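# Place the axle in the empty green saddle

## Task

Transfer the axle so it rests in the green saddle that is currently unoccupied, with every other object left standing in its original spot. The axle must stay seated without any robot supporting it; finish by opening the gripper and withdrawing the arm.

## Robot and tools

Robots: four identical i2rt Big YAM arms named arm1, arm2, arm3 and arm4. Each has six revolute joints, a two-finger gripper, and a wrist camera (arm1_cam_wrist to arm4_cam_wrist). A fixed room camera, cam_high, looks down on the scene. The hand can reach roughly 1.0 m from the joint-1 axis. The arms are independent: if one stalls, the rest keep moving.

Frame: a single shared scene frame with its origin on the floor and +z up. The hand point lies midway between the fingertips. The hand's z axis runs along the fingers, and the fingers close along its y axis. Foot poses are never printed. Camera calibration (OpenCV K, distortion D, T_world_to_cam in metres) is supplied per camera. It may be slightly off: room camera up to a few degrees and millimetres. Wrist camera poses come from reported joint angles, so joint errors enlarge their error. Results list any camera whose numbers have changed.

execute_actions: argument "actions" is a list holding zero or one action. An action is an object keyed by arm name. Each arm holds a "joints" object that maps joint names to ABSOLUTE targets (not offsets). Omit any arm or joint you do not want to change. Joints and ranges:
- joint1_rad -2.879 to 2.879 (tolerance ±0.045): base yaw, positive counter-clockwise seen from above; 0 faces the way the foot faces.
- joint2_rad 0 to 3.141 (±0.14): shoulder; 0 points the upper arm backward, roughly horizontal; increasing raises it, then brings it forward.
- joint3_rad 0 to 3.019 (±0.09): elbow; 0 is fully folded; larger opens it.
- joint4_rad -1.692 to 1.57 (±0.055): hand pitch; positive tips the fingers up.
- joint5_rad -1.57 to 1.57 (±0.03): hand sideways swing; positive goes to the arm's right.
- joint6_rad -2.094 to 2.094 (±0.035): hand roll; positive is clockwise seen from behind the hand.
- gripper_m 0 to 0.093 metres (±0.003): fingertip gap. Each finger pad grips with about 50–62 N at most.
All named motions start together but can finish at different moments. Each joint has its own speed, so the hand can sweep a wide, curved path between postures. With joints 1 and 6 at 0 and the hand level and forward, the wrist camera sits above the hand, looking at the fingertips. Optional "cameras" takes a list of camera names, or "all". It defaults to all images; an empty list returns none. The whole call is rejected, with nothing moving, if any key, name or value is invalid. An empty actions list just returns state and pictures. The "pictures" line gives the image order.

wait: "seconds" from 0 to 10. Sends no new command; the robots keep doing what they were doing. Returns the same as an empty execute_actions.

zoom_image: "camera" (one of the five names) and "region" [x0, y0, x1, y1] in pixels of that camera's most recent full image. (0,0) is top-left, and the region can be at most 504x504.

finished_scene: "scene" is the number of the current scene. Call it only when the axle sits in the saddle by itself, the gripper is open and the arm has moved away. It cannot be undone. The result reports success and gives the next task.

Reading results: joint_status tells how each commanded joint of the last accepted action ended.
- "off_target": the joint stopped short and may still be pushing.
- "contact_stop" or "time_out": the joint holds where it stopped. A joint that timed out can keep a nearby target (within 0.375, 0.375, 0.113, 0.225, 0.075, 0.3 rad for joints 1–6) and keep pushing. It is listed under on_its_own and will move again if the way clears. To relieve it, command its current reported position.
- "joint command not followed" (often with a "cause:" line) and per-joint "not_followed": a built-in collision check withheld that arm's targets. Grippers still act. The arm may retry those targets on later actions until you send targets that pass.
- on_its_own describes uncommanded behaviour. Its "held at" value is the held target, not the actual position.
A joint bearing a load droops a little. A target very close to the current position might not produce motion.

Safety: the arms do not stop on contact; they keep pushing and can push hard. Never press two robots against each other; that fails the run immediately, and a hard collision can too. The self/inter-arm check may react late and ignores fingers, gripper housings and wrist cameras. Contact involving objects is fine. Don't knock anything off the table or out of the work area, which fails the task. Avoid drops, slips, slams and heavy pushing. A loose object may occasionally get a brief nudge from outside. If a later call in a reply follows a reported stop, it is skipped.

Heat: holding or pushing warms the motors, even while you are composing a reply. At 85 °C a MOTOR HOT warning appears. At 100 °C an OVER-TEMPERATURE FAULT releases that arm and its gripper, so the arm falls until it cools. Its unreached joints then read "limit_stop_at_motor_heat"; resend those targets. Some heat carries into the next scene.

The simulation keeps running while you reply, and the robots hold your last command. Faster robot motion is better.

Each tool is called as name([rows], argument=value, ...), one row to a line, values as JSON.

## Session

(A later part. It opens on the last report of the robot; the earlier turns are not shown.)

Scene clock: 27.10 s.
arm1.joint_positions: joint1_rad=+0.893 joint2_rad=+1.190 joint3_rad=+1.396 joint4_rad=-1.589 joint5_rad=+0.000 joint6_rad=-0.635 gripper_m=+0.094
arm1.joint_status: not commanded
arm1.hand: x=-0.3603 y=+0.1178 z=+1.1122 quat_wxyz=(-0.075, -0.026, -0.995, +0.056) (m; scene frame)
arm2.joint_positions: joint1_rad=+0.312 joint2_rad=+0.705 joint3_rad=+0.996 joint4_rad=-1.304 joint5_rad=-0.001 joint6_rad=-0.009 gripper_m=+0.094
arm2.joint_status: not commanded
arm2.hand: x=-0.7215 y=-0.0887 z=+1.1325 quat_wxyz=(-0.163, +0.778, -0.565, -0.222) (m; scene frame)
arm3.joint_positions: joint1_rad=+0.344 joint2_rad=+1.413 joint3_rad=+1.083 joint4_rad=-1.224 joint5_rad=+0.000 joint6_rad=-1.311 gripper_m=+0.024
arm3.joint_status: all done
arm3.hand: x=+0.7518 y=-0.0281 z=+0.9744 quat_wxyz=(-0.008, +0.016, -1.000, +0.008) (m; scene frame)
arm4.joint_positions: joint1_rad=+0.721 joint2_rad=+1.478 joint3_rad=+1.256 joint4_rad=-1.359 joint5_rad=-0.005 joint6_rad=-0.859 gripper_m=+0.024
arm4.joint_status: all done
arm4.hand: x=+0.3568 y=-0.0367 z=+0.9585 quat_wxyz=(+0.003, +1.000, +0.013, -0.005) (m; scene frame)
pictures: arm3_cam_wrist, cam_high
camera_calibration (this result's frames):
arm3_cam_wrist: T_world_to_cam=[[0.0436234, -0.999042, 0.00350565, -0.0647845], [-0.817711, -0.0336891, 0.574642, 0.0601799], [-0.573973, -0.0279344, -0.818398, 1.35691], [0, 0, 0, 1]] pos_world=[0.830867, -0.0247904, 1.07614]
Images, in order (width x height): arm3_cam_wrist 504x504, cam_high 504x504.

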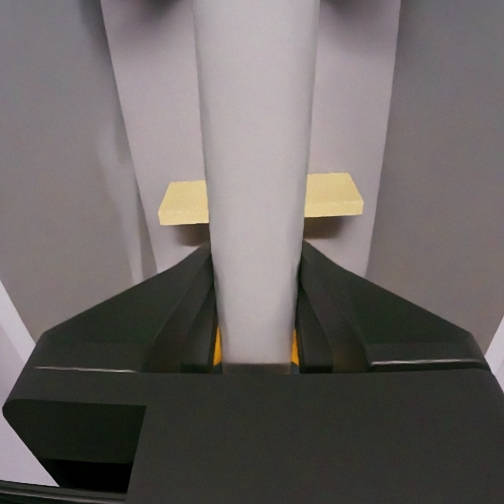

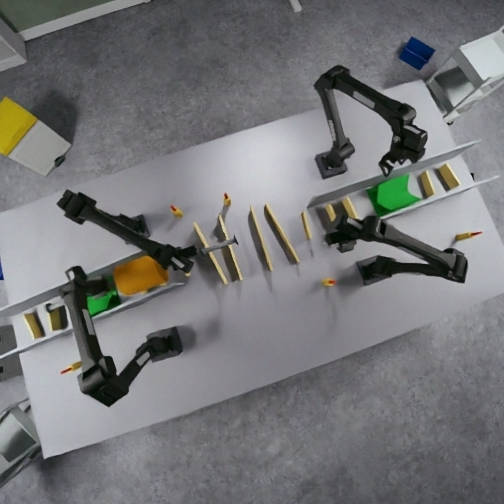

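execute_actions([
  {"arm3":{"joints":{"joint1_rad":0.0,"joint2_rad":1.335,"joint3_rad":1.055,"joint4_rad":-1.225,"joint6_rad":-1.64}},"arm4":{"joints":{"joint1_rad":0.91,"joint2_rad":1.675,"joint3_rad":1.63,"joint4_rad":-1.415,"joint6_rad":-0.68}}},
], cameras=[])

execute_actions([
  {"arm3":{"joints":{"joint1_rad":-0.335,"joint2_rad":1.43,"joint3_rad":1.19,"joint4_rad":-1.23,"joint6_rad":-1.97}},"arm4":{"joints":{"joint1_rad":1.038,"joint2_rad":1.98,"joint3_rad":2.095,"joint4_rad":-1.56,"joint6_rad":-0.55}}},
])

Scene clock: 28.50 s.
arm1.joint_positions: joint1_rad=+0.893 joint2_rad=+1.190 joint3_rad=+1.396 joint4_rad=-1.589 joint5_rad=+0.000 joint6_rad=-0.635 gripper_m=+0.094
arm1.joint_status: not commanded
arm1.hand: x=-0.3603 y=+0.1178 z=+1.1122 quat_wxyz=(-0.075, -0.026, -0.995, +0.056) (m; scene frame)
arm2.joint_positions: joint1_rad=+0.312 joint2_rad=+0.705 joint3_rad=+0.996 joint4_rad=-1.304 joint5_rad=-0.001 joint6_rad=-0.009 gripper_m=+0.094
arm2.joint_status: not commanded
arm2.hand: x=-0.7215 y=-0.0887 z=+1.1325 quat_wxyz=(-0.163, +0.778, -0.565, -0.222) (m; scene frame)
arm3.joint_positions: joint1_rad=+0.003 joint2_rad=+1.384 joint3_rad=+1.042 joint4_rad=-1.224 joint5_rad=+0.000 joint6_rad=-1.653 gripper_m=+0.024
arm3.joint_status: all done
arm3.hand: x=+0.6194 y=-0.0288 z=+0.9684 quat_wxyz=(-0.006, +0.017, -1.000, +0.003) (m; scene frame)
arm4.joint_positions: joint1_rad=+0.918 joint2_rad=+1.718 joint3_rad=+1.553 joint4_rad=-1.410 joint5_rad=-0.001 joint6_rad=-0.667 gripper_m=+0.024
arm4.joint_status: all done
arm4.hand: x=+0.2244 y=-0.0413 z=+0.9628 quat_wxyz=(+0.000, +1.000, +0.015, -0.005) (m; scene frame)
pictures: none
No camera images: the call's "cameras" was empty. Leave "cameras" out to get every camera's image.

Scene clock: 29.70 s.
arm1.joint_positions: joint1_rad=+0.893 joint2_rad=+1.190 joint3_rad=+1.396 joint4_rad=-1.589 joint5_rad=+0.000 joint6_rad=-0.635 gripper_m=+0.094
arm1.joint_status: not commanded
arm1.hand: x=-0.3603 y=+0.1178 z=+1.1122 quat_wxyz=(-0.075, -0.026, -0.995, +0.056) (m; scene frame)
arm2.joint_positions: joint1_rad=+0.312 joint2_rad=+0.705 joint3_rad=+0.996 joint4_rad=-1.304 joint5_rad=-0.001 joint6_rad=-0.009 gripper_m=+0.094
arm2.joint_status: not commanded
arm2.hand: x=-0.7215 y=-0.0887 z=+1.1325 quat_wxyz=(-0.163, +0.778, -0.565, -0.222) (m; scene frame)
arm3.joint_positions: joint1_rad=-0.331 joint2_rad=+1.457 joint3_rad=+1.112 joint4_rad=-1.224 joint5_rad=+0.006 joint6_rad=-1.986 gripper_m=+0.024
arm3.joint_status: all done
arm3.hand: x=+0.4853 y=-0.0262 z=+0.9651 quat_wxyz=(-0.003, +0.017, -1.000, +0.000) (m; scene frame)
arm4.joint_positions: joint1_rad=+1.042 joint2_rad=+2.033 joint3_rad=+2.016 joint4_rad=-1.553 joint5_rad=+0.001 joint6_rad=-0.538 gripper_m=+0.024
arm4.joint_status: all done
arm4.hand: x=+0.0907 y=-0.0402 z=+0.9648 quat_wxyz=(-0.002, +1.000, +0.013, -0.007) (m; scene frame)
pictures: arm1_cam_wrist, arm2_cam_wrist, arm3_cam_wrist, arm4_cam_wrist, cam_high
camera_calibration (this result's frames):
arm1_cam_wrist: T_world_to_cam=[[-0.0565262, -0.991866, 0.114044, -0.0324939], [-0.878282, 0.10372, 0.466757, -0.844911], [-0.474789, -0.0737785, -0.877002, 0.93565], [0, 0, 0, 1]] pos_world=[-0.299671, 0.124436, 1.21864]
arm2_cam_wrist: T_world_to_cam=[[0.952418, 0.304773, -0.00374852, 0.719572], [0.303955, -0.948803, 0.0859342, 0.0406745], [0.0226339, -0.0829847, -0.996294, 1.25799], [0, 0, 0, 1]] pos_world=[-0.726169, -0.07632, 1.25253]
arm3_cam_wrist: T_world_to_cam=[[0.044083, -0.998939, -0.0132942, -0.0353014], [-0.811012, -0.043554, 0.583406, -0.164263], [-0.583366, -0.0149365, -0.812072, 1.19523], [0, 0, 0, 1]] pos_world=[0.565591, -0.0245658, 1.06597]
arm4_cam_wrist: T_world_to_cam=[[-0.0282434, 0.999567, 0.00830847, 0.0352009], [0.811007, 0.018055, 0.584758, -0.631783], [0.584354, 0.0232538, -0.811166, 0.855428], [0, 0, 0, 1]] pos_world=[0.0135016, -0.0436708, 1.06304]
Images, in order (width x height): arm1_cam_wrist 504x504, arm2_cam_wrist 504x504, arm3_cam_wrist 504x504, arm4_cam_wrist 504x504, cam_high 504x504.

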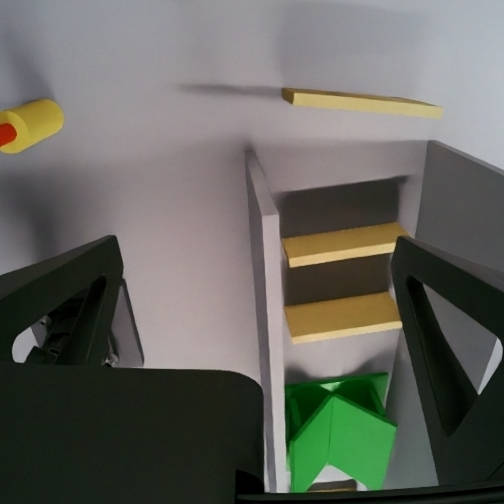

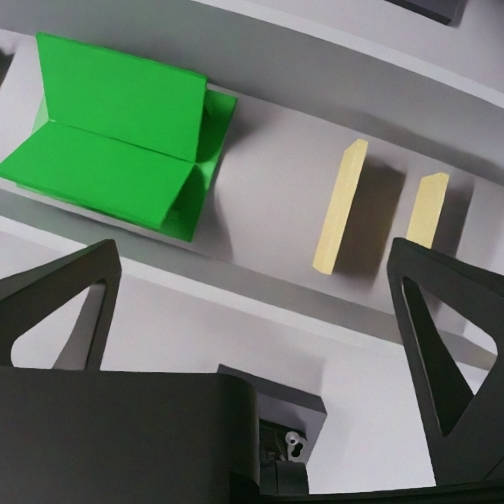

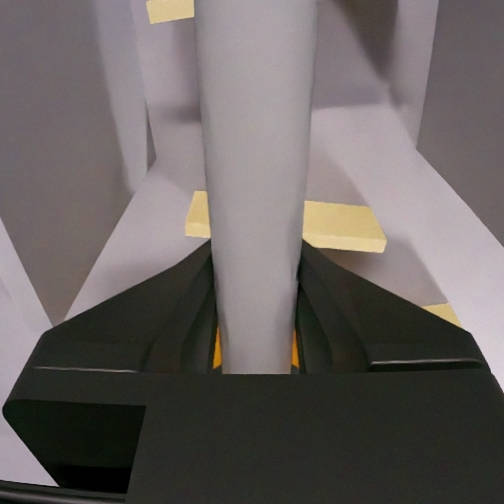

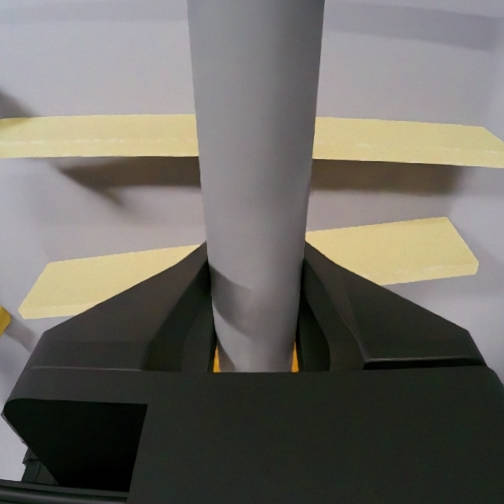

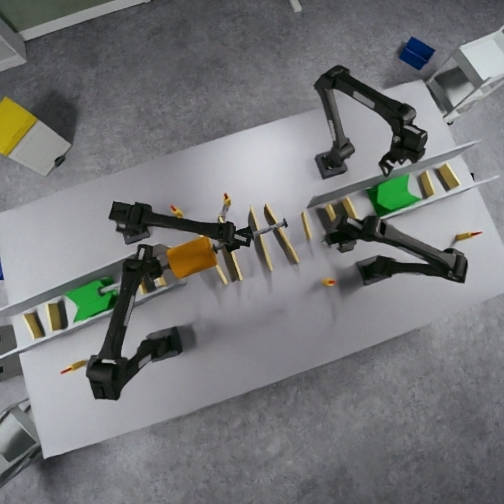

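execute_actions([
  {"arm1":{"joints":{"joint1_rad":0.885,"joint2_rad":1.75,"joint3_rad":2.19,"joint4_rad":-1.69,"joint6_rad":-0.71}}},
], cameras=[])

execute_actions([
  {"arm1":{"joints":{"joint2_rad":1.975}}},
], cameras=["arm1_cam_wrist","cam_high"])

Scene clock: 31.63 s.
arm1.joint_positions: joint1_rad=+0.893 joint2_rad=+1.752 joint3_rad=+2.154 joint4_rad=-1.681 joint5_rad=+0.000 joint6_rad=-0.695 gripper_m=+0.094
arm1.joint_status: all done
arm1.hand: x=-0.1941 y=-0.0189 z=+1.1734 quat_wxyz=(-0.114, +0.003, -0.989, +0.091) (m; scene frame)
arm2.joint_positions: joint1_rad=+0.312 joint2_rad=+0.705 joint3_rad=+0.996 joint4_rad=-1.304 joint5_rad=-0.001 joint6_rad=-0.009 gripper_m=+0.094
arm2.joint_status: not commanded
arm2.hand: x=-0.7215 y=-0.0887 z=+1.1325 quat_wxyz=(-0.163, +0.778, -0.565, -0.222) (m; scene frame)
arm3.joint_positions: joint1_rad=-0.331 joint2_rad=+1.457 joint3_rad=+1.112 joint4_rad=-1.224 joint5_rad=+0.006 joint6_rad=-1.986 gripper_m=+0.024
arm3.joint_status: not commanded
arm3.hand: x=+0.4853 y=-0.0262 z=+0.9651 quat_wxyz=(-0.003, +0.017, -1.000, +0.000) (m; scene frame)
arm4.joint_positions: joint1_rad=+1.042 joint2_rad=+2.033 joint3_rad=+2.016 joint4_rad=-1.553 joint5_rad=+0.001 joint6_rad=-0.538 gripper_m=+0.024
arm4.joint_status: not commanded
arm4.hand: x=+0.0907 y=-0.0402 z=+0.9648 quat_wxyz=(-0.002, +1.000, +0.013, -0.007) (m; scene frame)
pictures: none
No camera images: the call's "cameras" was empty. Leave "cameras" out to get every camera's image.

Scene clock: 32.83 s.
arm1.joint_positions: joint1_rad=+0.893 joint2_rad=+1.994 joint3_rad=+2.166 joint4_rad=-1.681 joint5_rad=+0.000 joint6_rad=-0.695 gripper_m=+0.094
arm1.joint_status: all done
arm1.hand: x=-0.1537 y=-0.0513 z=+1.0369 quat_wxyz=(-0.026, +0.004, -0.999, +0.019) (m; scene frame)
arm2.joint_positions: joint1_rad=+0.312 joint2_rad=+0.705 joint3_rad=+0.996 joint4_rad=-1.304 joint5_rad=-0.001 joint6_rad=-0.009 gripper_m=+0.094
arm2.joint_status: not commanded
arm2.hand: x=-0.7215 y=-0.0887 z=+1.1325 quat_wxyz=(-0.163, +0.778, -0.565, -0.222) (m; scene frame)
arm3.joint_positions: joint1_rad=-0.331 joint2_rad=+1.457 joint3_rad=+1.112 joint4_rad=-1.224 joint5_rad=+0.006 joint6_rad=-1.986 gripper_m=+0.024
arm3.joint_status: not commanded
arm3.hand: x=+0.4853 y=-0.0262 z=+0.9651 quat_wxyz=(-0.003, +0.017, -1.000, +0.000) (m; scene frame)
arm4.joint_positions: joint1_rad=+1.042 joint2_rad=+2.033 joint3_rad=+2.016 joint4_rad=-1.553 joint5_rad=+0.001 joint6_rad=-0.538 gripper_m=+0.024
arm4.joint_status: not commanded
arm4.hand: x=+0.0907 y=-0.0402 z=+0.9648 quat_wxyz=(-0.002, +1.000, +0.013, -0.007) (m; scene frame)
pictures: arm1_cam_wrist, cam_high
camera_calibration (this result's frames):
arm1_cam_wrist: T_world_to_cam=[[0.0116058, -0.998981, 0.0436204, -0.096912], [-0.830222, 0.0146865, 0.557239, -0.701791], [-0.557312, -0.0426818, -0.829205, 0.894588], [0, 0, 0, 1]] pos_world=[-0.0829532, -0.0483237, 1.13709]
Images, in order (width x height): arm1_cam_wrist 504x504, cam_high 504x504.

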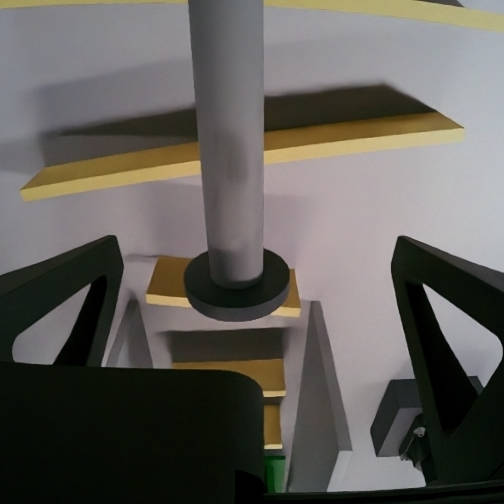

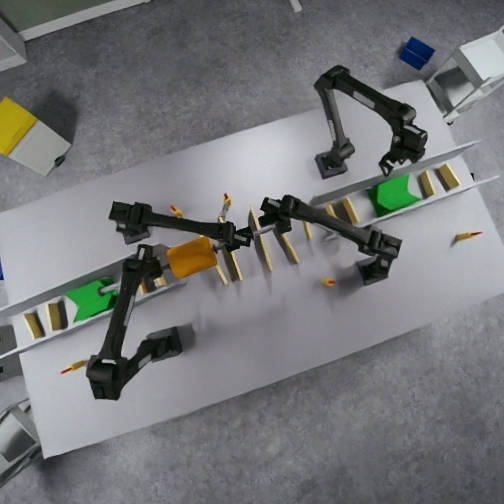

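execute_actions([
  {"arm1":{"joints":{"joint1_rad":0.905,"joint2_rad":2.015,"joint3_rad":2.03,"joint4_rad":-1.57,"joint6_rad":-0.71}}},
], cameras=["arm1_cam_wrist"])

Scene clock: 34.17 s.
arm1.joint_positions: joint1_rad=+0.898 joint2_rad=+2.006 joint3_rad=+2.021 joint4_rad=-1.584 joint5_rad=+0.000 joint6_rad=-0.695 gripper_m=+0.094
arm1.joint_status: all done
arm1.hand: x=-0.1559 y=-0.0455 z=+0.9737 quat_wxyz=(-0.002, +0.006, -1.000, -0.001) (m; scene frame)
arm2.joint_positions: joint1_rad=+0.312 joint2_rad=+0.705 joint3_rad=+0.996 joint4_rad=-1.304 joint5_rad=-0.001 joint6_rad=-0.009 gripper_m=+0.094
arm2.joint_status: not commanded
arm2.hand: x=-0.7215 y=-0.0887 z=+1.1325 quat_wxyz=(-0.163, +0.778, -0.565, -0.222) (m; scene frame)
arm3.joint_positions: joint1_rad=-0.331 joint2_rad=+1.457 joint3_rad=+1.112 joint4_rad=-1.224 joint5_rad=+0.006 joint6_rad=-1.986 gripper_m=+0.024
arm3.joint_status: not commanded
arm3.hand: x=+0.4853 y=-0.0262 z=+0.9651 quat_wxyz=(-0.003, +0.017, -1.000, +0.000) (m; scene frame)
arm4.joint_positions: joint1_rad=+1.042 joint2_rad=+2.033 joint3_rad=+2.016 joint4_rad=-1.553 joint5_rad=+0.001 joint6_rad=-0.538 gripper_m=+0.024
arm4.joint_status: not commanded
arm4.hand: x=+0.0907 y=-0.0402 z=+0.9648 quat_wxyz=(-0.002, +1.000, +0.013, -0.007) (m; scene frame)
pictures: arm1_cam_wrist
camera_calibration (this result's frames):
arm1_cam_wrist: T_world_to_cam=[[0.017574, -0.999837, 0.00409165, -0.0488864], [-0.802801, -0.0116711, 0.596133, -0.703282], [-0.595988, -0.0137612, -0.802875, 0.810827], [0, 0, 0, 1]] pos_world=[-0.0804928, -0.0459286, 1.07044]
Images, in order (width x height): arm1_cam_wrist 504x504.

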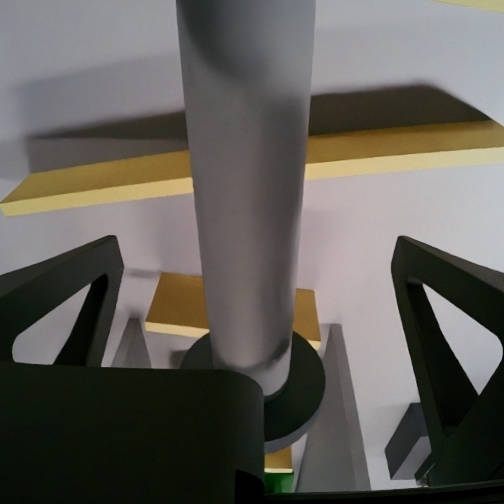

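execute_actions([
  {"arm1":{"joints":{"gripper_m":0}}},
], cameras=[])

execute_actions([
  {"arm1":{"joints":{"joint2_rad":1.965,"joint3_rad":2.085}},"arm3":{"joints":{"joint2_rad":1.415,"joint3_rad":1.2}},"arm4":{"joints":{"joint2_rad":2.03,"joint3_rad":2.03}}},
], cameras=[])

execute_actions([
  {"arm4":{"joints":{"gripper_m":0.093}}},
], cameras=["arm1_cam_wrist","arm3_cam_wrist","arm4_cam_wrist"])

Scene clock: 35.20 s.
arm1.joint_positions: joint1_rad=+0.899 joint2_rad=+2.006 joint3_rad=+2.020 joint4_rad=-1.584 joint5_rad=-0.001 joint6_rad=-0.701 gripper_m=+0.023
arm1.joint_status: gripper_m off_target (ended at +0.023, target +0.000)
arm1.hand: x=-0.1556 y=-0.0449 z=+0.9735 quat_wxyz=(-0.002, +0.010, -1.000, -0.001) (m; scene frame)
arm2.joint_positions: joint1_rad=+0.312 joint2_rad=+0.705 joint3_rad=+0.996 joint4_rad=-1.304 joint5_rad=-0.001 joint6_rad=-0.009 gripper_m=+0.094
arm2.joint_status: not commanded
arm2.hand: x=-0.7215 y=-0.0887 z=+1.1325 quat_wxyz=(-0.163, +0.778, -0.565, -0.222) (m; scene frame)
arm3.joint_positions: joint1_rad=-0.331 joint2_rad=+1.457 joint3_rad=+1.112 joint4_rad=-1.224 joint5_rad=+0.006 joint6_rad=-1.986 gripper_m=+0.024
arm3.joint_status: not commanded
arm3.hand: x=+0.4854 y=-0.0262 z=+0.9651 quat_wxyz=(-0.003, +0.017, -1.000, +0.000) (m; scene frame)
arm4.joint_positions: joint1_rad=+1.042 joint2_rad=+2.033 joint3_rad=+2.016 joint4_rad=-1.556 joint5_rad=-0.002 joint6_rad=-0.538 gripper_m=+0.024
arm4.joint_status: not commanded
arm4.hand: x=+0.0910 y=-0.0408 z=+0.9648 quat_wxyz=(-0.001, +1.000, +0.013, -0.006) (m; scene frame)
pictures: none
No camera images: the call's "cameras" was empty. Leave "cameras" out to get every camera's image.

Scene clock: 35.77 s.
arm1.joint_positions: joint1_rad=+0.899 joint2_rad=+2.006 joint3_rad=+2.020 joint4_rad=-1.584 joint5_rad=-0.001 joint6_rad=-0.701 gripper_m=+0.023
arm1.joint_status: all done
arm1.hand: x=-0.1556 y=-0.0449 z=+0.9740 quat_wxyz=(-0.002, +0.010, -1.000, -0.001) (m; scene frame)
arm2.joint_positions: joint1_rad=+0.312 joint2_rad=+0.705 joint3_rad=+0.996 joint4_rad=-1.304 joint5_rad=-0.001 joint6_rad=-0.009 gripper_m=+0.094
arm2.joint_status: not commanded
arm2.hand: x=-0.7215 y=-0.0887 z=+1.1325 quat_wxyz=(-0.163, +0.778, -0.565, -0.222) (m; scene frame)
arm3.joint_positions: joint1_rad=-0.331 joint2_rad=+1.457 joint3_rad=+1.112 joint4_rad=-1.224 joint5_rad=+0.006 joint6_rad=-1.986 gripper_m=+0.024
arm3.joint_status: all done
arm3.hand: x=+0.4854 y=-0.0262 z=+0.9651 quat_wxyz=(-0.003, +0.017, -1.000, +0.000) (m; scene frame)
arm4.joint_positions: joint1_rad=+1.042 joint2_rad=+2.035 joint3_rad=+2.016 joint4_rad=-1.556 joint5_rad=-0.002 joint6_rad=-0.538 gripper_m=+0.024
arm4.joint_status: all done
arm4.hand: x=+0.0910 y=-0.0408 z=+0.9639 quat_wxyz=(+0.000, +1.000, +0.013, -0.005) (m; scene frame)
pictures: none
No camera images: the call's "cameras" was empty. Leave "cameras" out to get every camera's image.

Scene clock: 36.47 s.
arm1.joint_positions: joint1_rad=+0.899 joint2_rad=+2.006 joint3_rad=+2.020 joint4_rad=-1.584 joint5_rad=-0.001 joint6_rad=-0.701 gripper_m=+0.023
arm1.joint_status: not commanded
arm1.hand: x=-0.1555 y=-0.0449 z=+0.9740 quat_wxyz=(-0.003, +0.010, -1.000, -0.001) (m; scene frame)
arm2.joint_positions: joint1_rad=+0.312 joint2_rad=+0.705 joint3_rad=+0.996 joint4_rad=-1.304 joint5_rad=-0.001 joint6_rad=-0.009 gripper_m=+0.094
arm2.joint_status: not commanded
arm2.hand: x=-0.7215 y=-0.0887 z=+1.1325 quat_wxyz=(-0.163, +0.778, -0.565, -0.222) (m; scene frame)
arm3.joint_positions: joint1_rad=-0.331 joint2_rad=+1.457 joint3_rad=+1.112 joint4_rad=-1.224 joint5_rad=+0.006 joint6_rad=-1.986 gripper_m=+0.024
arm3.joint_status: not commanded
arm3.hand: x=+0.4854 y=-0.0262 z=+0.9651 quat_wxyz=(-0.003, +0.017, -1.000, +0.000) (m; scene frame)
arm4.joint_positions: joint1_rad=+1.042 joint2_rad=+2.034 joint3_rad=+2.016 joint4_rad=-1.556 joint5_rad=-0.002 joint6_rad=-0.539 gripper_m=+0.093
arm4.joint_status: all done
arm4.hand: x=+0.0911 y=-0.0409 z=+0.9641 quat_wxyz=(+0.000, +1.000, +0.014, -0.005) (m; scene frame)
pictures: arm1_cam_wrist, arm3_cam_wrist, arm4_cam_wrist
camera_calibration (this result's frames):
arm1_cam_wrist: T_world_to_cam=[[0.024433, -0.999694, 0.00374292, -0.0469252], [-0.803492, -0.0174098, 0.595061, -0.702479], [-0.594814, -0.0175465, -0.803672, 0.812106], [0, 0, 0, 1]] pos_world=[-0.0802383, -0.0448913, 1.07086]
arm3_cam_wrist: T_world_to_cam=[[0.044093, -0.998936, -0.0134837, -0.0350651], [-0.811302, -0.04368, 0.582994, -0.163648], [-0.582963, -0.0147666, -0.812365, 1.19537], [0, 0, 0, 1]] pos_world=[0.565636, -0.0245243, 1.06601]
arm4_cam_wrist: T_world_to_cam=[[-0.0290635, 0.999569, 0.00419694, 0.0399331], [0.809503, 0.0210736, 0.586737, -0.633328], [0.586395, 0.02045, -0.809767, 0.852991], [0, 0, 0, 1]] pos_world=[0.0136515, -0.0440131, 1.06215]
Images, in order (width x height): arm1_cam_wrist 504x504, arm3_cam_wrist 504x504, arm4_cam_wrist 504x504.

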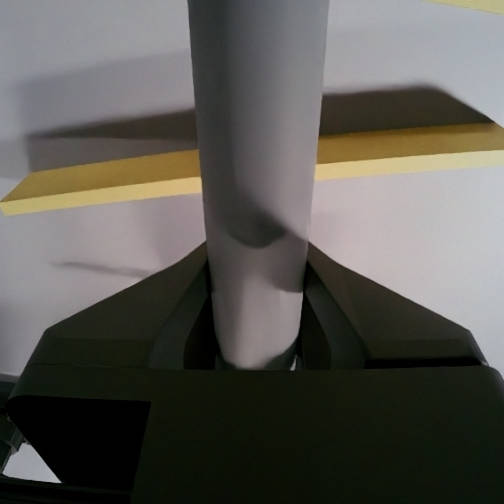

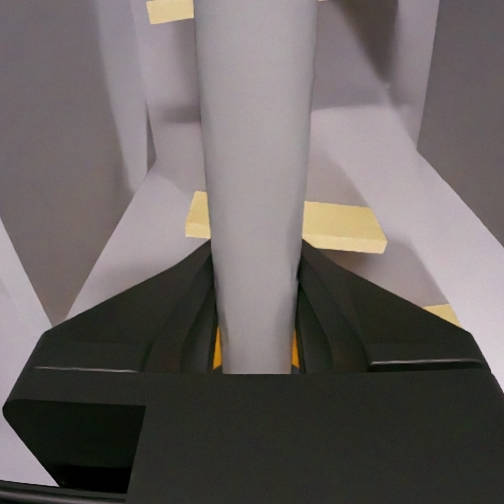

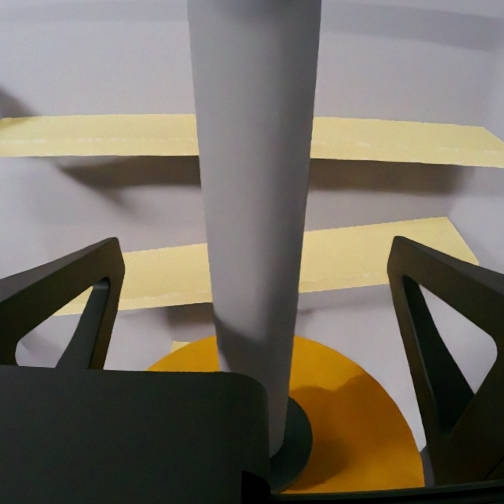

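execute_actions([
  {"arm4":{"joints":{"joint2_rad":1.78}}},
], cameras=[])

execute_actions([
  {"arm4":{"joints":{"joint2_rad":0.75,"joint3_rad":1.1,"joint4_rad":-1.688}}},
], cameras=[])

execute_actions([
  {"arm4":{"joints":{"joint1_rad":-0.28,"joint6_rad":-1.87}}},
], cameras=[])

execute_actions([
  {"arm4":{"joints":{"joint2_rad":1.225,"joint3_rad":1.28,"joint4_rad":-1.58}}},
], cameras=["arm4_cam_wrist","cam_high"])

Scene clock: 42.50 s.
arm1.joint_positions: joint1_rad=+0.899 joint2_rad=+2.006 joint3_rad=+2.020 joint4_rad=-1.584 joint5_rad=-0.001 joint6_rad=-0.701 gripper_m=+0.023
arm1.joint_status: not commanded
arm1.hand: x=-0.1555 y=-0.0449 z=+0.9740 quat_wxyz=(-0.003, +0.010, -1.000, -0.001) (m; scene frame)
arm2.joint_positions: joint1_rad=+0.312 joint2_rad=+0.705 joint3_rad=+0.996 joint4_rad=-1.304 joint5_rad=-0.001 joint6_rad=-0.009 gripper_m=+0.094
arm2.joint_status: not commanded
arm2.hand: x=-0.7215 y=-0.0887 z=+1.1325 quat_wxyz=(-0.163, +0.778, -0.565, -0.222) (m; scene frame)
arm3.joint_positions: joint1_rad=-0.331 joint2_rad=+1.457 joint3_rad=+1.112 joint4_rad=-1.224 joint5_rad=+0.006 joint6_rad=-1.986 gripper_m=+0.024
arm3.joint_status: not commanded
arm3.hand: x=+0.4854 y=-0.0262 z=+0.9651 quat_wxyz=(-0.003, +0.017, -1.000, +0.000) (m; scene frame)
arm4.joint_positions: joint1_rad=+1.042 joint2_rad=+1.779 joint3_rad=+2.016 joint4_rad=-1.556 joint5_rad=-0.002 joint6_rad=-0.539 gripper_m=+0.093
arm4.joint_status: all done
arm4.hand: x=+0.1225 y=-0.0579 z=+1.1158 quat_wxyz=(-0.064, +0.991, +0.014, -0.115) (m; scene frame)
pictures: none
No camera images: the call's "cameras" was empty. Leave "cameras" out to get every camera's image.

Scene clock: 43.97 s.
arm1.joint_positions: joint1_rad=+0.899 joint2_rad=+2.006 joint3_rad=+2.020 joint4_rad=-1.584 joint5_rad=-0.001 joint6_rad=-0.701 gripper_m=+0.023
arm1.joint_status: not commanded
arm1.hand: x=-0.1555 y=-0.0449 z=+0.9740 quat_wxyz=(-0.003, +0.010, -1.000, -0.001) (m; scene frame)
arm2.joint_positions: joint1_rad=+0.312 joint2_rad=+0.705 joint3_rad=+0.996 joint4_rad=-1.304 joint5_rad=-0.001 joint6_rad=-0.009 gripper_m=+0.094
arm2.joint_status: not commanded
arm2.hand: x=-0.7215 y=-0.0887 z=+1.1325 quat_wxyz=(-0.163, +0.778, -0.565, -0.222) (m; scene frame)
arm3.joint_positions: joint1_rad=-0.331 joint2_rad=+1.457 joint3_rad=+1.112 joint4_rad=-1.224 joint5_rad=+0.006 joint6_rad=-1.986 gripper_m=+0.024
arm3.joint_status: not commanded
arm3.hand: x=+0.4854 y=-0.0262 z=+0.9651 quat_wxyz=(-0.003, +0.017, -1.000, +0.000) (m; scene frame)
arm4.joint_positions: joint1_rad=+1.042 joint2_rad=+0.756 joint3_rad=+1.102 joint4_rad=-1.676 joint5_rad=-0.002 joint6_rad=-0.540 gripper_m=+0.093
arm4.joint_status: all done
joint sent to its limit — the command would take arm4.joint4_rad past its lower limit, so that joint was sent only as far as its limit.
arm4.hand: x=+0.4610 y=-0.2479 z=+1.1029 quat_wxyz=(-0.062, +0.992, +0.014, -0.111) (m; scene frame)
pictures: none
No camera images: the call's "cameras" was empty. Leave "cameras" out to get every camera's image.

Scene clock: 46.00 s.
arm1.joint_positions: joint1_rad=+0.899 joint2_rad=+2.006 joint3_rad=+2.020 joint4_rad=-1.584 joint5_rad=-0.001 joint6_rad=-0.701 gripper_m=+0.023
arm1.joint_status: not commanded
arm1.hand: x=-0.1555 y=-0.0449 z=+0.9740 quat_wxyz=(-0.003, +0.010, -1.000, -0.001) (m; scene frame)
arm2.joint_positions: joint1_rad=+0.312 joint2_rad=+0.705 joint3_rad=+0.996 joint4_rad=-1.304 joint5_rad=-0.001 joint6_rad=-0.009 gripper_m=+0.094
arm2.joint_status: not commanded
arm2.hand: x=-0.7215 y=-0.0887 z=+1.1325 quat_wxyz=(-0.163, +0.778, -0.565, -0.222) (m; scene frame)
arm3.joint_positions: joint1_rad=-0.331 joint2_rad=+1.457 joint3_rad=+1.112 joint4_rad=-1.224 joint5_rad=+0.006 joint6_rad=-1.986 gripper_m=+0.024
arm3.joint_status: not commanded
arm3.hand: x=+0.4854 y=-0.0262 z=+0.9651 quat_wxyz=(-0.003, +0.017, -1.000, +0.000) (m; scene frame)
arm4.joint_positions: joint1_rad=-0.275 joint2_rad=+0.756 joint3_rad=+1.102 joint4_rad=-1.676 joint5_rad=-0.001 joint6_rad=-1.859 gripper_m=+0.093
arm4.joint_status: all done
arm4.hand: x=+0.6986 y=-0.1475 z=+1.1000 quat_wxyz=(-0.118, +0.993, +0.014, +0.025) (m; scene frame)
pictures: none
No camera images: the call's "cameras" was empty. Leave "cameras" out to get every camera's image.

Scene clock: 47.33 s.
arm1.joint_positions: joint1_rad=+0.899 joint2_rad=+2.006 joint3_rad=+2.020 joint4_rad=-1.584 joint5_rad=-0.001 joint6_rad=-0.701 gripper_m=+0.023
arm1.joint_status: not commanded
arm1.hand: x=-0.1555 y=-0.0449 z=+0.9740 quat_wxyz=(-0.003, +0.010, -1.000, -0.001) (m; scene frame)
arm2.joint_positions: joint1_rad=+0.312 joint2_rad=+0.705 joint3_rad=+0.996 joint4_rad=-1.304 joint5_rad=-0.001 joint6_rad=-0.009 gripper_m=+0.094
arm2.joint_status: not commanded
arm2.hand: x=-0.7215 y=-0.0887 z=+1.1325 quat_wxyz=(-0.163, +0.778, -0.565, -0.222) (m; scene frame)
arm3.joint_positions: joint1_rad=-0.331 joint2_rad=+1.457 joint3_rad=+1.112 joint4_rad=-1.224 joint5_rad=+0.006 joint6_rad=-1.986 gripper_m=+0.024
arm3.joint_status: not commanded
arm3.hand: x=+0.4854 y=-0.0262 z=+0.9651 quat_wxyz=(-0.003, +0.017, -1.000, +0.000) (m; scene frame)
arm4.joint_positions: joint1_rad=-0.275 joint2_rad=+1.235 joint3_rad=+1.253 joint4_rad=-1.587 joint5_rad=-0.001 joint6_rad=-1.860 gripper_m=+0.093
arm4.joint_status: all done
arm4.hand: x=+0.7315 y=-0.0191 z=+1.0407 quat_wxyz=(-0.002, +1.000, +0.016, -0.007) (m; scene frame)
pictures: arm4_cam_wrist, cam_high
camera_calibration (this result's frames):
arm4_cam_wrist: T_world_to_cam=[[-0.0331862, 0.999409, 0.00901567, 0.0344872], [0.81158, 0.0216824, 0.583838, -1.1957], [0.583298, 0.0266923, -0.81182, 0.543537], [0, 0, 0, 1]] pos_world=[0.654503, -0.0230496, 1.13904]
Images, in order (width x height): arm4_cam_wrist 504x504, cam_high 504x504.

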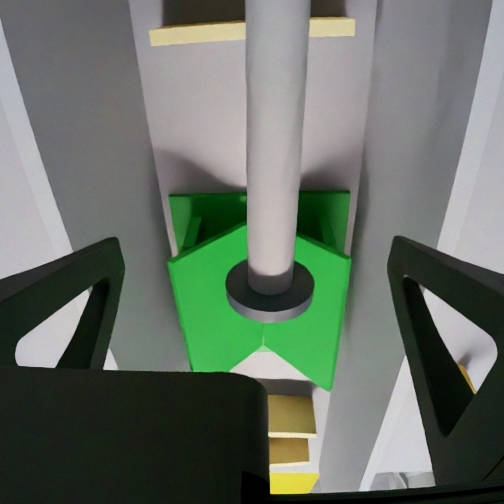

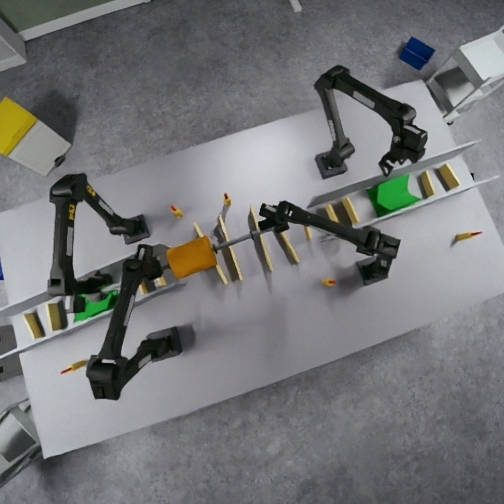

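execute_actions([
  {"arm4":{"joints":{"joint2_rad":1.28,"joint3_rad":1.062,"joint4_rad":-1.337}}},
], cameras=["arm4_cam_wrist"])

Scene clock: 48.67 s.
arm1.joint_positions: joint1_rad=+0.899 joint2_rad=+2.006 joint3_rad=+2.020 joint4_rad=-1.584 joint5_rad=-0.001 joint6_rad=-0.701 gripper_m=+0.023
arm1.joint_status: not commanded
arm1.hand: x=-0.1555 y=-0.0449 z=+0.9740 quat_wxyz=(-0.003, +0.010, -1.000, -0.001) (m; scene frame)
arm2.joint_positions: joint1_rad=+0.312 joint2_rad=+0.705 joint3_rad=+0.996 joint4_rad=-1.304 joint5_rad=-0.001 joint6_rad=-0.009 gripper_m=+0.094
arm2.joint_status: not commanded
arm2.hand: x=-0.7215 y=-0.0887 z=+1.1325 quat_wxyz=(-0.163, +0.778, -0.565, -0.222) (m; scene frame)
arm3.joint_positions: joint1_rad=-0.331 joint2_rad=+1.457 joint3_rad=+1.112 joint4_rad=-1.224 joint5_rad=+0.006 joint6_rad=-1.986 gripper_m=+0.024
arm3.joint_status: not commanded
arm3.hand: x=+0.4854 y=-0.0262 z=+0.9651 quat_wxyz=(-0.003, +0.017, -1.000, +0.000) (m; scene frame)
arm4.joint_positions: joint1_rad=-0.275 joint2_rad=+1.285 joint3_rad=+1.058 joint4_rad=-1.349 joint5_rad=-0.001 joint6_rad=-1.860 gripper_m=+0.093
arm4.joint_status: all done
arm4.hand: x=+0.7322 y=-0.0115 z=+0.9506 quat_wxyz=(+0.001, +1.000, +0.016, -0.008) (m; scene frame)
pictures: arm4_cam_wrist
camera_calibration (this result's frames):
arm4_cam_wrist: T_world_to_cam=[[-0.0332699, 0.999442, 0.00280367, 0.0336406], [0.812541, 0.0254146, 0.582349, -1.14304], [0.581953, 0.0216528, -0.812934, 0.471773], [0, 0, 0, 1]] pos_world=[0.655338, -0.014787, 1.04907]
Images, in order (width x height): arm4_cam_wrist 504x504.

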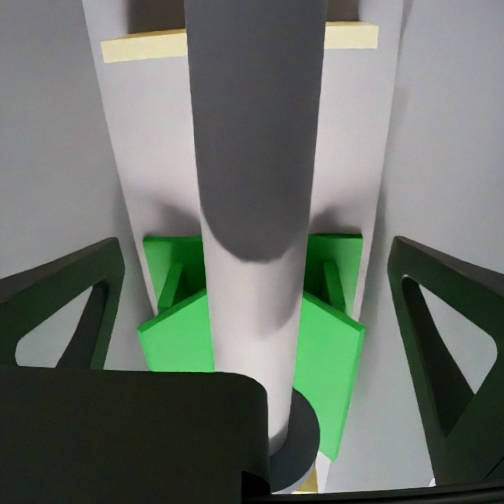

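execute_actions([
  {"arm4":{"joints":{"gripper_m":0}}},
], cameras=[])

execute_actions([
  {"arm1":{"joints":{"joint2_rad":1.95,"joint3_rad":2.09}},"arm3":{"joints":{"joint2_rad":1.45,"joint3_rad":1.13}},"arm4":{"joints":{"joint2_rad":1.255,"joint3_rad":1.135}}},
], cameras=[])

execute_actions([
  {"arm3":{"joints":{"gripper_m":0.093}}},
], cameras=[])

execute_actions([
  {"arm3":{"joints":{"joint2_rad":1.40,"joint3_rad":1.42,"joint4_rad":-1.56}}},
], cameras=["arm1_cam_wrist","arm3_cam_wrist","arm4_cam_wrist"])

Scene clock: 49.70 s.
arm1.joint_positions: joint1_rad=+0.899 joint2_rad=+2.006 joint3_rad=+2.020 joint4_rad=-1.583 joint5_rad=+0.000 joint6_rad=-0.702 gripper_m=+0.023
arm1.joint_status: not commanded
arm1.hand: x=-0.1554 y=-0.0451 z=+0.9740 quat_wxyz=(-0.003, +0.010, -1.000, -0.001) (m; scene frame)
arm2.joint_positions: joint1_rad=+0.312 joint2_rad=+0.705 joint3_rad=+0.996 joint4_rad=-1.304 joint5_rad=-0.001 joint6_rad=-0.009 gripper_m=+0.094
arm2.joint_status: not commanded
arm2.hand: x=-0.7215 y=-0.0887 z=+1.1325 quat_wxyz=(-0.163, +0.778, -0.565, -0.222) (m; scene frame)
arm3.joint_positions: joint1_rad=-0.331 joint2_rad=+1.457 joint3_rad=+1.112 joint4_rad=-1.225 joint5_rad=+0.006 joint6_rad=-1.986 gripper_m=+0.024
arm3.joint_status: not commanded
arm3.hand: x=+0.4855 y=-0.0261 z=+0.9651 quat_wxyz=(-0.003, +0.017, -1.000, +0.000) (m; scene frame)
arm4.joint_positions: joint1_rad=-0.275 joint2_rad=+1.285 joint3_rad=+1.058 joint4_rad=-1.349 joint5_rad=+0.000 joint6_rad=-1.859 gripper_m=+0.023
arm4.joint_status: gripper_m off_target (ended at +0.023, target +0.000)
arm4.hand: x=+0.7323 y=-0.0114 z=+0.9506 quat_wxyz=(+0.000, +1.000, +0.016, -0.008) (m; scene frame)
pictures: none
No camera images: the call's "cameras" was empty. Leave "cameras" out to get every camera's image.

Scene clock: 50.30 s.
arm1.joint_positions: joint1_rad=+0.899 joint2_rad=+2.006 joint3_rad=+2.020 joint4_rad=-1.583 joint5_rad=+0.000 joint6_rad=-0.702 gripper_m=+0.023
arm1.joint_status: all done
arm1.hand: x=-0.1554 y=-0.0451 z=+0.9740 quat_wxyz=(-0.003, +0.010, -1.000, -0.001) (m; scene frame)
arm2.joint_positions: joint1_rad=+0.312 joint2_rad=+0.705 joint3_rad=+0.996 joint4_rad=-1.304 joint5_rad=-0.001 joint6_rad=-0.009 gripper_m=+0.094
arm2.joint_status: not commanded
arm2.hand: x=-0.7215 y=-0.0887 z=+1.1325 quat_wxyz=(-0.163, +0.778, -0.565, -0.222) (m; scene frame)
arm3.joint_positions: joint1_rad=-0.331 joint2_rad=+1.457 joint3_rad=+1.112 joint4_rad=-1.225 joint5_rad=+0.006 joint6_rad=-1.986 gripper_m=+0.024
arm3.joint_status: all done
arm3.hand: x=+0.4855 y=-0.0261 z=+0.9651 quat_wxyz=(-0.003, +0.017, -1.000, +0.000) (m; scene frame)
arm4.joint_positions: joint1_rad=-0.275 joint2_rad=+1.280 joint3_rad=+1.058 joint4_rad=-1.349 joint5_rad=+0.000 joint6_rad=-1.859 gripper_m=+0.023
arm4.joint_status: all done
arm4.hand: x=+0.7323 y=-0.0114 z=+0.9525 quat_wxyz=(-0.002, +1.000, +0.015, -0.007) (m; scene frame)
pictures: none
No camera images: the call's "cameras" was empty. Leave "cameras" out to get every camera's image.

Scene clock: 51.03 s.
arm1.joint_positions: joint1_rad=+0.899 joint2_rad=+2.006 joint3_rad=+2.020 joint4_rad=-1.583 joint5_rad=+0.000 joint6_rad=-0.702 gripper_m=+0.023
arm1.joint_status: not commanded
arm1.hand: x=-0.1554 y=-0.0452 z=+0.9740 quat_wxyz=(-0.003, +0.010, -1.000, -0.001) (m; scene frame)
arm2.joint_positions: joint1_rad=+0.312 joint2_rad=+0.705 joint3_rad=+0.996 joint4_rad=-1.304 joint5_rad=-0.001 joint6_rad=-0.009 gripper_m=+0.094
arm2.joint_status: not commanded
arm2.hand: x=-0.7215 y=-0.0887 z=+1.1325 quat_wxyz=(-0.163, +0.778, -0.565, -0.222) (m; scene frame)
arm3.joint_positions: joint1_rad=-0.331 joint2_rad=+1.457 joint3_rad=+1.112 joint4_rad=-1.225 joint5_rad=+0.004 joint6_rad=-1.983 gripper_m=+0.093
arm3.joint_status: all done
arm3.hand: x=+0.4857 y=-0.0262 z=+0.9651 quat_wxyz=(-0.004, +0.015, -1.000, +0.000) (m; scene frame)
arm4.joint_positions: joint1_rad=-0.275 joint2_rad=+1.280 joint3_rad=+1.058 joint4_rad=-1.348 joint5_rad=+0.000 joint6_rad=-1.859 gripper_m=+0.023
arm4.joint_status: not commanded
arm4.hand: x=+0.7325 y=-0.0112 z=+0.9525 quat_wxyz=(-0.003, +1.000, +0.015, -0.007) (m; scene frame)
pictures: none
No camera images: the call's "cameras" was empty. Leave "cameras" out to get every camera's image.

Scene clock: 52.10 s.
arm1.joint_positions: joint1_rad=+0.899 joint2_rad=+2.006 joint3_rad=+2.020 joint4_rad=-1.583 joint5_rad=+0.000 joint6_rad=-0.702 gripper_m=+0.023
arm1.joint_status: not commanded
arm1.hand: x=-0.1554 y=-0.0452 z=+0.9740 quat_wxyz=(-0.003, +0.010, -1.000, -0.001) (m; scene frame)
arm2.joint_positions: joint1_rad=+0.312 joint2_rad=+0.705 joint3_rad=+0.996 joint4_rad=-1.304 joint5_rad=-0.001 joint6_rad=-0.009 gripper_m=+0.094
arm2.joint_status: not commanded
arm2.hand: x=-0.7215 y=-0.0887 z=+1.1325 quat_wxyz=(-0.163, +0.778, -0.565, -0.222) (m; scene frame)
arm3.joint_positions: joint1_rad=-0.331 joint2_rad=+1.400 joint3_rad=+1.375 joint4_rad=-1.548 joint5_rad=+0.004 joint6_rad=-1.983 gripper_m=+0.093
arm3.joint_status: all done
arm3.hand: x=+0.4844 y=-0.0259 z=+1.0855 quat_wxyz=(-0.005, +0.015, -1.000, -0.002) (m; scene frame)
arm4.joint_positions: joint1_rad=-0.275 joint2_rad=+1.280 joint3_rad=+1.058 joint4_rad=-1.348 joint5_rad=+0.000 joint6_rad=-1.859 gripper_m=+0.023
arm4.joint_status: not commanded
arm4.hand: x=+0.7325 y=-0.0112 z=+0.9525 quat_wxyz=(-0.003, +1.000, +0.015, -0.007) (m; scene frame)
pictures: arm1_cam_wrist, arm3_cam_wrist, arm4_cam_wrist
camera_calibration (this result's frames):
arm1_cam_wrist: T_world_to_cam=[[0.0248055, -0.999681, 0.00477821, -0.0481077], [-0.803872, -0.017105, 0.594557, -0.701896], [-0.594285, -0.0185894, -0.804039, 0.8126], [0, 0, 0, 1]] pos_world=[-0.0801241, -0.0449925, 1.07091]
arm3_cam_wrist: T_world_to_cam=[[0.0403633, -0.999054, -0.0162016, -0.0283493], [-0.813317, -0.0422696, 0.580283, -0.230685], [-0.580419, -0.0102451, -0.814253, 1.29357], [0, 0, 0, 1]] pos_world=[0.56434, -0.0248206, 1.1867]
arm4_cam_wrist: T_world_to_cam=[[-0.031655, 0.999453, 0.00961606, 0.0256724], [0.811288, 0.0200736, 0.584303, -1.14542], [0.58379, 0.0262975, -0.811479, 0.470458], [0, 0, 0, 1]] pos_world=[0.655429, -0.0150375, 1.05079]
Images, in order (width x height): arm1_cam_wrist 504x504, arm3_cam_wrist 504x504, arm4_cam_wrist 504x504.

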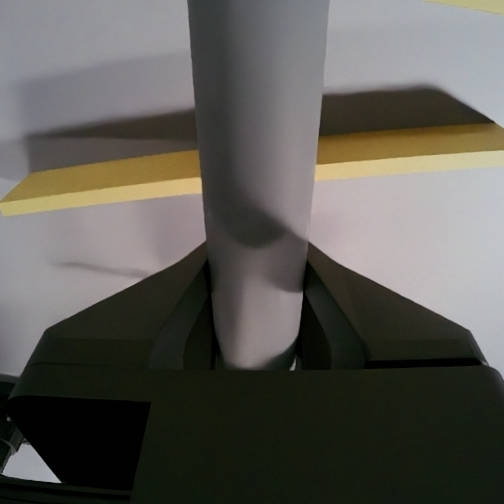

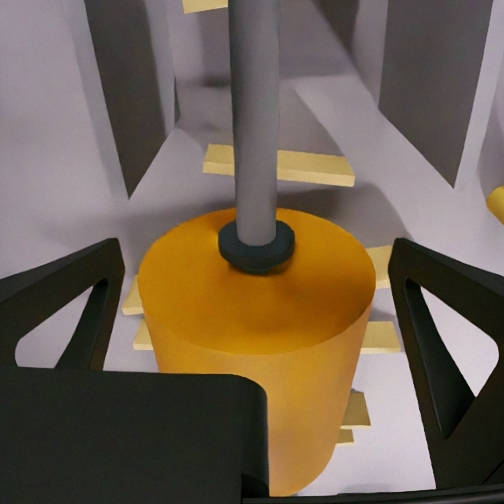

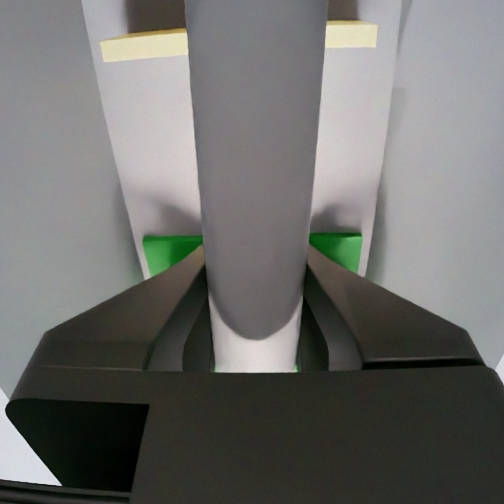

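execute_actions([
  {"arm2":{"joints":{"joint2_rad":0.3,"joint3_rad":0.8,"joint1_rad":0}},"arm3":{"joints":{"joint2_rad":0.4,"joint3_rad":0.95,"joint6_rad":-0.5}}},
], cameras=[])

execute_actions([
  {"arm1":{"joints":{"joint1_rad":0.79,"joint2_rad":1.74,"joint3_rad":1.705,"joint4_rad":-1.455,"joint6_rad":-0.81}},"arm4":{"joints":{"joint1_rad":0.018,"joint2_rad":1.185,"joint3_rad":1.06,"joint4_rad":-1.375,"joint6_rad":-1.575}}},
], cameras=[])

execute_actions([
  {"arm1":{"joints":{"joint1_rad":0.59,"joint2_rad":1.505,"joint3_rad":1.40,"joint4_rad":-1.39,"joint6_rad":-1.01}},"arm4":{"joints":{"joint1_rad":0.415,"joint2_rad":1.265,"joint3_rad":1.15,"joint4_rad":-1.365,"joint6_rad":-1.17}}},
], cameras=["arm1_cam_wrist","cam_high"])

Scene clock: 54.97 s.
arm1.joint_positions: joint1_rad=+0.899 joint2_rad=+2.006 joint3_rad=+2.020 joint4_rad=-1.583 joint5_rad=+0.000 joint6_rad=-0.702 gripper_m=+0.023
arm1.joint_status: not commanded
arm1.hand: x=-0.1554 y=-0.0452 z=+0.9740 quat_wxyz=(-0.003, +0.010, -1.000, -0.001) (m; scene frame)
arm2.joint_positions: joint1_rad=+0.012 joint2_rad=+0.295 joint3_rad=+0.801 joint4_rad=-1.304 joint5_rad=-0.001 joint6_rad=-0.009 gripper_m=+0.094
arm2.joint_status: all done
arm2.hand: x=-0.6402 y=-0.1648 z=+1.1184 quat_wxyz=(-0.266, +0.659, -0.651, -0.266) (m; scene frame)
arm3.joint_positions: joint1_rad=-0.331 joint2_rad=+0.403 joint3_rad=+0.961 joint4_rad=-1.551 joint5_rad=+0.004 joint6_rad=-0.513 gripper_m=+0.093
arm3.joint_status: all done
arm3.hand: x=+0.5758 y=+0.2036 z=+1.1646 quat_wxyz=(-0.097, -0.634, -0.720, +0.266) (m; scene frame)
arm4.joint_positions: joint1_rad=-0.275 joint2_rad=+1.280 joint3_rad=+1.058 joint4_rad=-1.348 joint5_rad=+0.000 joint6_rad=-1.859 gripper_m=+0.023
arm4.joint_status: not commanded
arm4.hand: x=+0.7325 y=-0.0112 z=+0.9525 quat_wxyz=(-0.003, +1.000, +0.015, -0.007) (m; scene frame)
pictures: none
No camera images: the call's "cameras" was empty. Leave "cameras" out to get every camera's image.

Scene clock: 56.07 s.
arm1.joint_positions: joint1_rad=+0.783 joint2_rad=+1.774 joint3_rad=+1.684 joint4_rad=-1.457 joint5_rad=-0.009 joint6_rad=-0.813 gripper_m=+0.023
arm1.joint_status: all done
arm1.hand: x=-0.2551 y=-0.0441 z=+0.9759 quat_wxyz=(-0.013, +0.008, -1.000, +0.004) (m; scene frame)
arm2.joint_positions: joint1_rad=+0.012 joint2_rad=+0.295 joint3_rad=+0.801 joint4_rad=-1.304 joint5_rad=-0.001 joint6_rad=-0.009 gripper_m=+0.094
arm2.joint_status: not commanded
arm2.hand: x=-0.6402 y=-0.1648 z=+1.1184 quat_wxyz=(-0.266, +0.659, -0.651, -0.266) (m; scene frame)
arm3.joint_positions: joint1_rad=-0.331 joint2_rad=+0.403 joint3_rad=+0.961 joint4_rad=-1.551 joint5_rad=+0.004 joint6_rad=-0.513 gripper_m=+0.093
arm3.joint_status: not commanded
arm3.hand: x=+0.5758 y=+0.2036 z=+1.1646 quat_wxyz=(-0.097, -0.634, -0.719, +0.266) (m; scene frame)
arm4.joint_positions: joint1_rad=+0.022 joint2_rad=+1.218 joint3_rad=+1.040 joint4_rad=-1.375 joint5_rad=+0.001 joint6_rad=-1.557 gripper_m=+0.023
arm4.joint_status: all done
arm4.hand: x=+0.6303 y=-0.0160 z=+0.9670 quat_wxyz=(-0.011, +1.000, +0.013, -0.007) (m; scene frame)
pictures: none
No camera images: the call's "cameras" was empty. Leave "cameras" out to get every camera's image.

Scene clock: 57.13 s.
arm1.joint_positions: joint1_rad=+0.583 joint2_rad=+1.538 joint3_rad=+1.376 joint4_rad=-1.379 joint5_rad=-0.004 joint6_rad=-0.999 gripper_m=+0.023
arm1.joint_status: all done
arm1.hand: x=-0.3904 y=-0.0382 z=+0.9721 quat_wxyz=(-0.012, +0.001, -1.000, +0.010) (m; scene frame)
arm2.joint_positions: joint1_rad=+0.012 joint2_rad=+0.295 joint3_rad=+0.801 joint4_rad=-1.304 joint5_rad=-0.001 joint6_rad=-0.009 gripper_m=+0.094
arm2.joint_status: not commanded
arm2.hand: x=-0.6402 y=-0.1648 z=+1.1184 quat_wxyz=(-0.266, +0.659, -0.651, -0.266) (m; scene frame)
arm3.joint_positions: joint1_rad=-0.331 joint2_rad=+0.403 joint3_rad=+0.961 joint4_rad=-1.551 joint5_rad=+0.004 joint6_rad=-0.513 gripper_m=+0.093
arm3.joint_status: not commanded
arm3.hand: x=+0.5758 y=+0.2036 z=+1.1646 quat_wxyz=(-0.097, -0.634, -0.719, +0.266) (m; scene frame)
arm4.joint_positions: joint1_rad=+0.412 joint2_rad=+1.295 joint3_rad=+1.081 joint4_rad=-1.355 joint5_rad=-0.009 joint6_rad=-1.151 gripper_m=+0.023
arm4.joint_status: all done
arm4.hand: x=+0.4930 y=-0.0259 z=+0.9590 quat_wxyz=(-0.001, +1.000, +0.005, -0.011) (m; scene frame)
pictures: arm1_cam_wrist, cam_high
camera_calibration (this result's frames):
arm1_cam_wrist: T_world_to_cam=[[0.00615083, -0.999626, 0.0266627, -0.0639084], [-0.814159, 0.0104752, 0.580548, -0.878874], [-0.580609, -0.0252786, -0.81379, 0.686066], [0, 0, 0, 1]] pos_world=[-0.316813, -0.0373353, 1.07025]
Images, in order (width x height): arm1_cam_wrist 504x504, cam_high 504x504.

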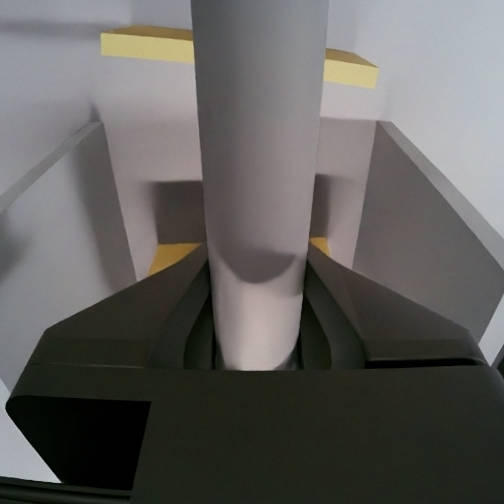

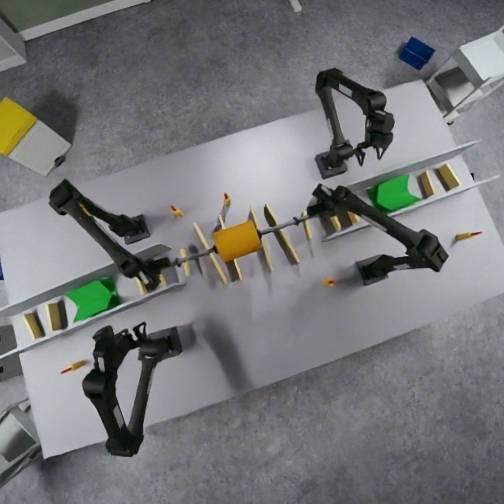

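execute_actions([
  {"arm2":{"joints":{"joint4_rad":-1.65,"joint1_rad":-0.27,"joint6_rad":-1.84}},"arm1":{"joints":{"joint1_rad":0.302,"joint2_rad":1.335,"joint3_rad":1.215,"joint4_rad":-1.39,"joint6_rad":-1.29}},"arm4":{"joints":{"joint1_rad":0.71,"joint2_rad":1.45,"joint3_rad":1.34,"joint4_rad":-1.375,"joint6_rad":-0.87}}},
], cameras=[])

execute_actions([
  {"arm1":{"joints":{"joint1_rad":-0.04,"joint2_rad":1.29,"joint3_rad":1.175,"joint4_rad":-1.39,"joint6_rad":-1.63}},"arm4":{"joints":{"joint1_rad":0.90,"joint2_rad":1.685,"joint3_rad":1.645,"joint4_rad":-1.42,"joint6_rad":-0.68}}},
], cameras=[])

execute_actions([
  {"arm1":{"joints":{"joint1_rad":-0.378,"joint2_rad":1.38,"joint3_rad":1.295,"joint4_rad":-1.39,"joint6_rad":-1.965}},"arm4":{"joints":{"joint1_rad":1.025,"joint2_rad":1.995,"joint3_rad":2.115,"joint4_rad":-1.57,"joint6_rad":-0.55}}},
], cameras=["arm1_cam_wrist","arm4_cam_wrist","cam_high"])

Scene clock: 59.90 s.
arm1.joint_positions: joint1_rad=+0.297 joint2_rad=+1.362 joint3_rad=+1.193 joint4_rad=-1.378 joint5_rad=-0.003 joint6_rad=-1.269 gripper_m=+0.023
arm1.joint_status: all done
arm1.hand: x=-0.5295 y=-0.0267 z=+0.9727 quat_wxyz=(-0.007, -0.007, -1.000, +0.010) (m; scene frame)
arm2.joint_positions: joint1_rad=-0.259 joint2_rad=+0.295 joint3_rad=+0.801 joint4_rad=-1.640 joint5_rad=-0.001 joint6_rad=-1.829 gripper_m=+0.094
arm2.joint_status: all done
arm2.hand: x=-0.6086 y=-0.2367 z=+1.0718 quat_wxyz=(-0.209, +0.976, -0.004, +0.055) (m; scene frame)
arm3.joint_positions: joint1_rad=-0.331 joint2_rad=+0.403 joint3_rad=+0.961 joint4_rad=-1.551 joint5_rad=+0.004 joint6_rad=-0.513 gripper_m=+0.093
arm3.joint_status: not commanded
arm3.hand: x=+0.5758 y=+0.2036 z=+1.1646 quat_wxyz=(-0.097, -0.634, -0.719, +0.266) (m; scene frame)
arm4.joint_positions: joint1_rad=+0.717 joint2_rad=+1.487 joint3_rad=+1.273 joint4_rad=-1.359 joint5_rad=-0.010 joint6_rad=-0.831 gripper_m=+0.023
arm4.joint_status: joint6_rad time_out (moved +0.321 of +0.281); the others done
arm4.on_its_own: joint6_rad reads -0.831 and still pushes toward -0.870 since a time_out
arm4.hand: x=+0.3533 y=-0.0318 z=+0.9614 quat_wxyz=(+0.002, +1.000, -0.003, -0.010) (m; scene frame)
pictures: none
No camera images: the call's "cameras" was empty. Leave "cameras" out to get every camera's image.

not run: a stop came earlier in this reply.

not run: a stop came earlier in this reply.


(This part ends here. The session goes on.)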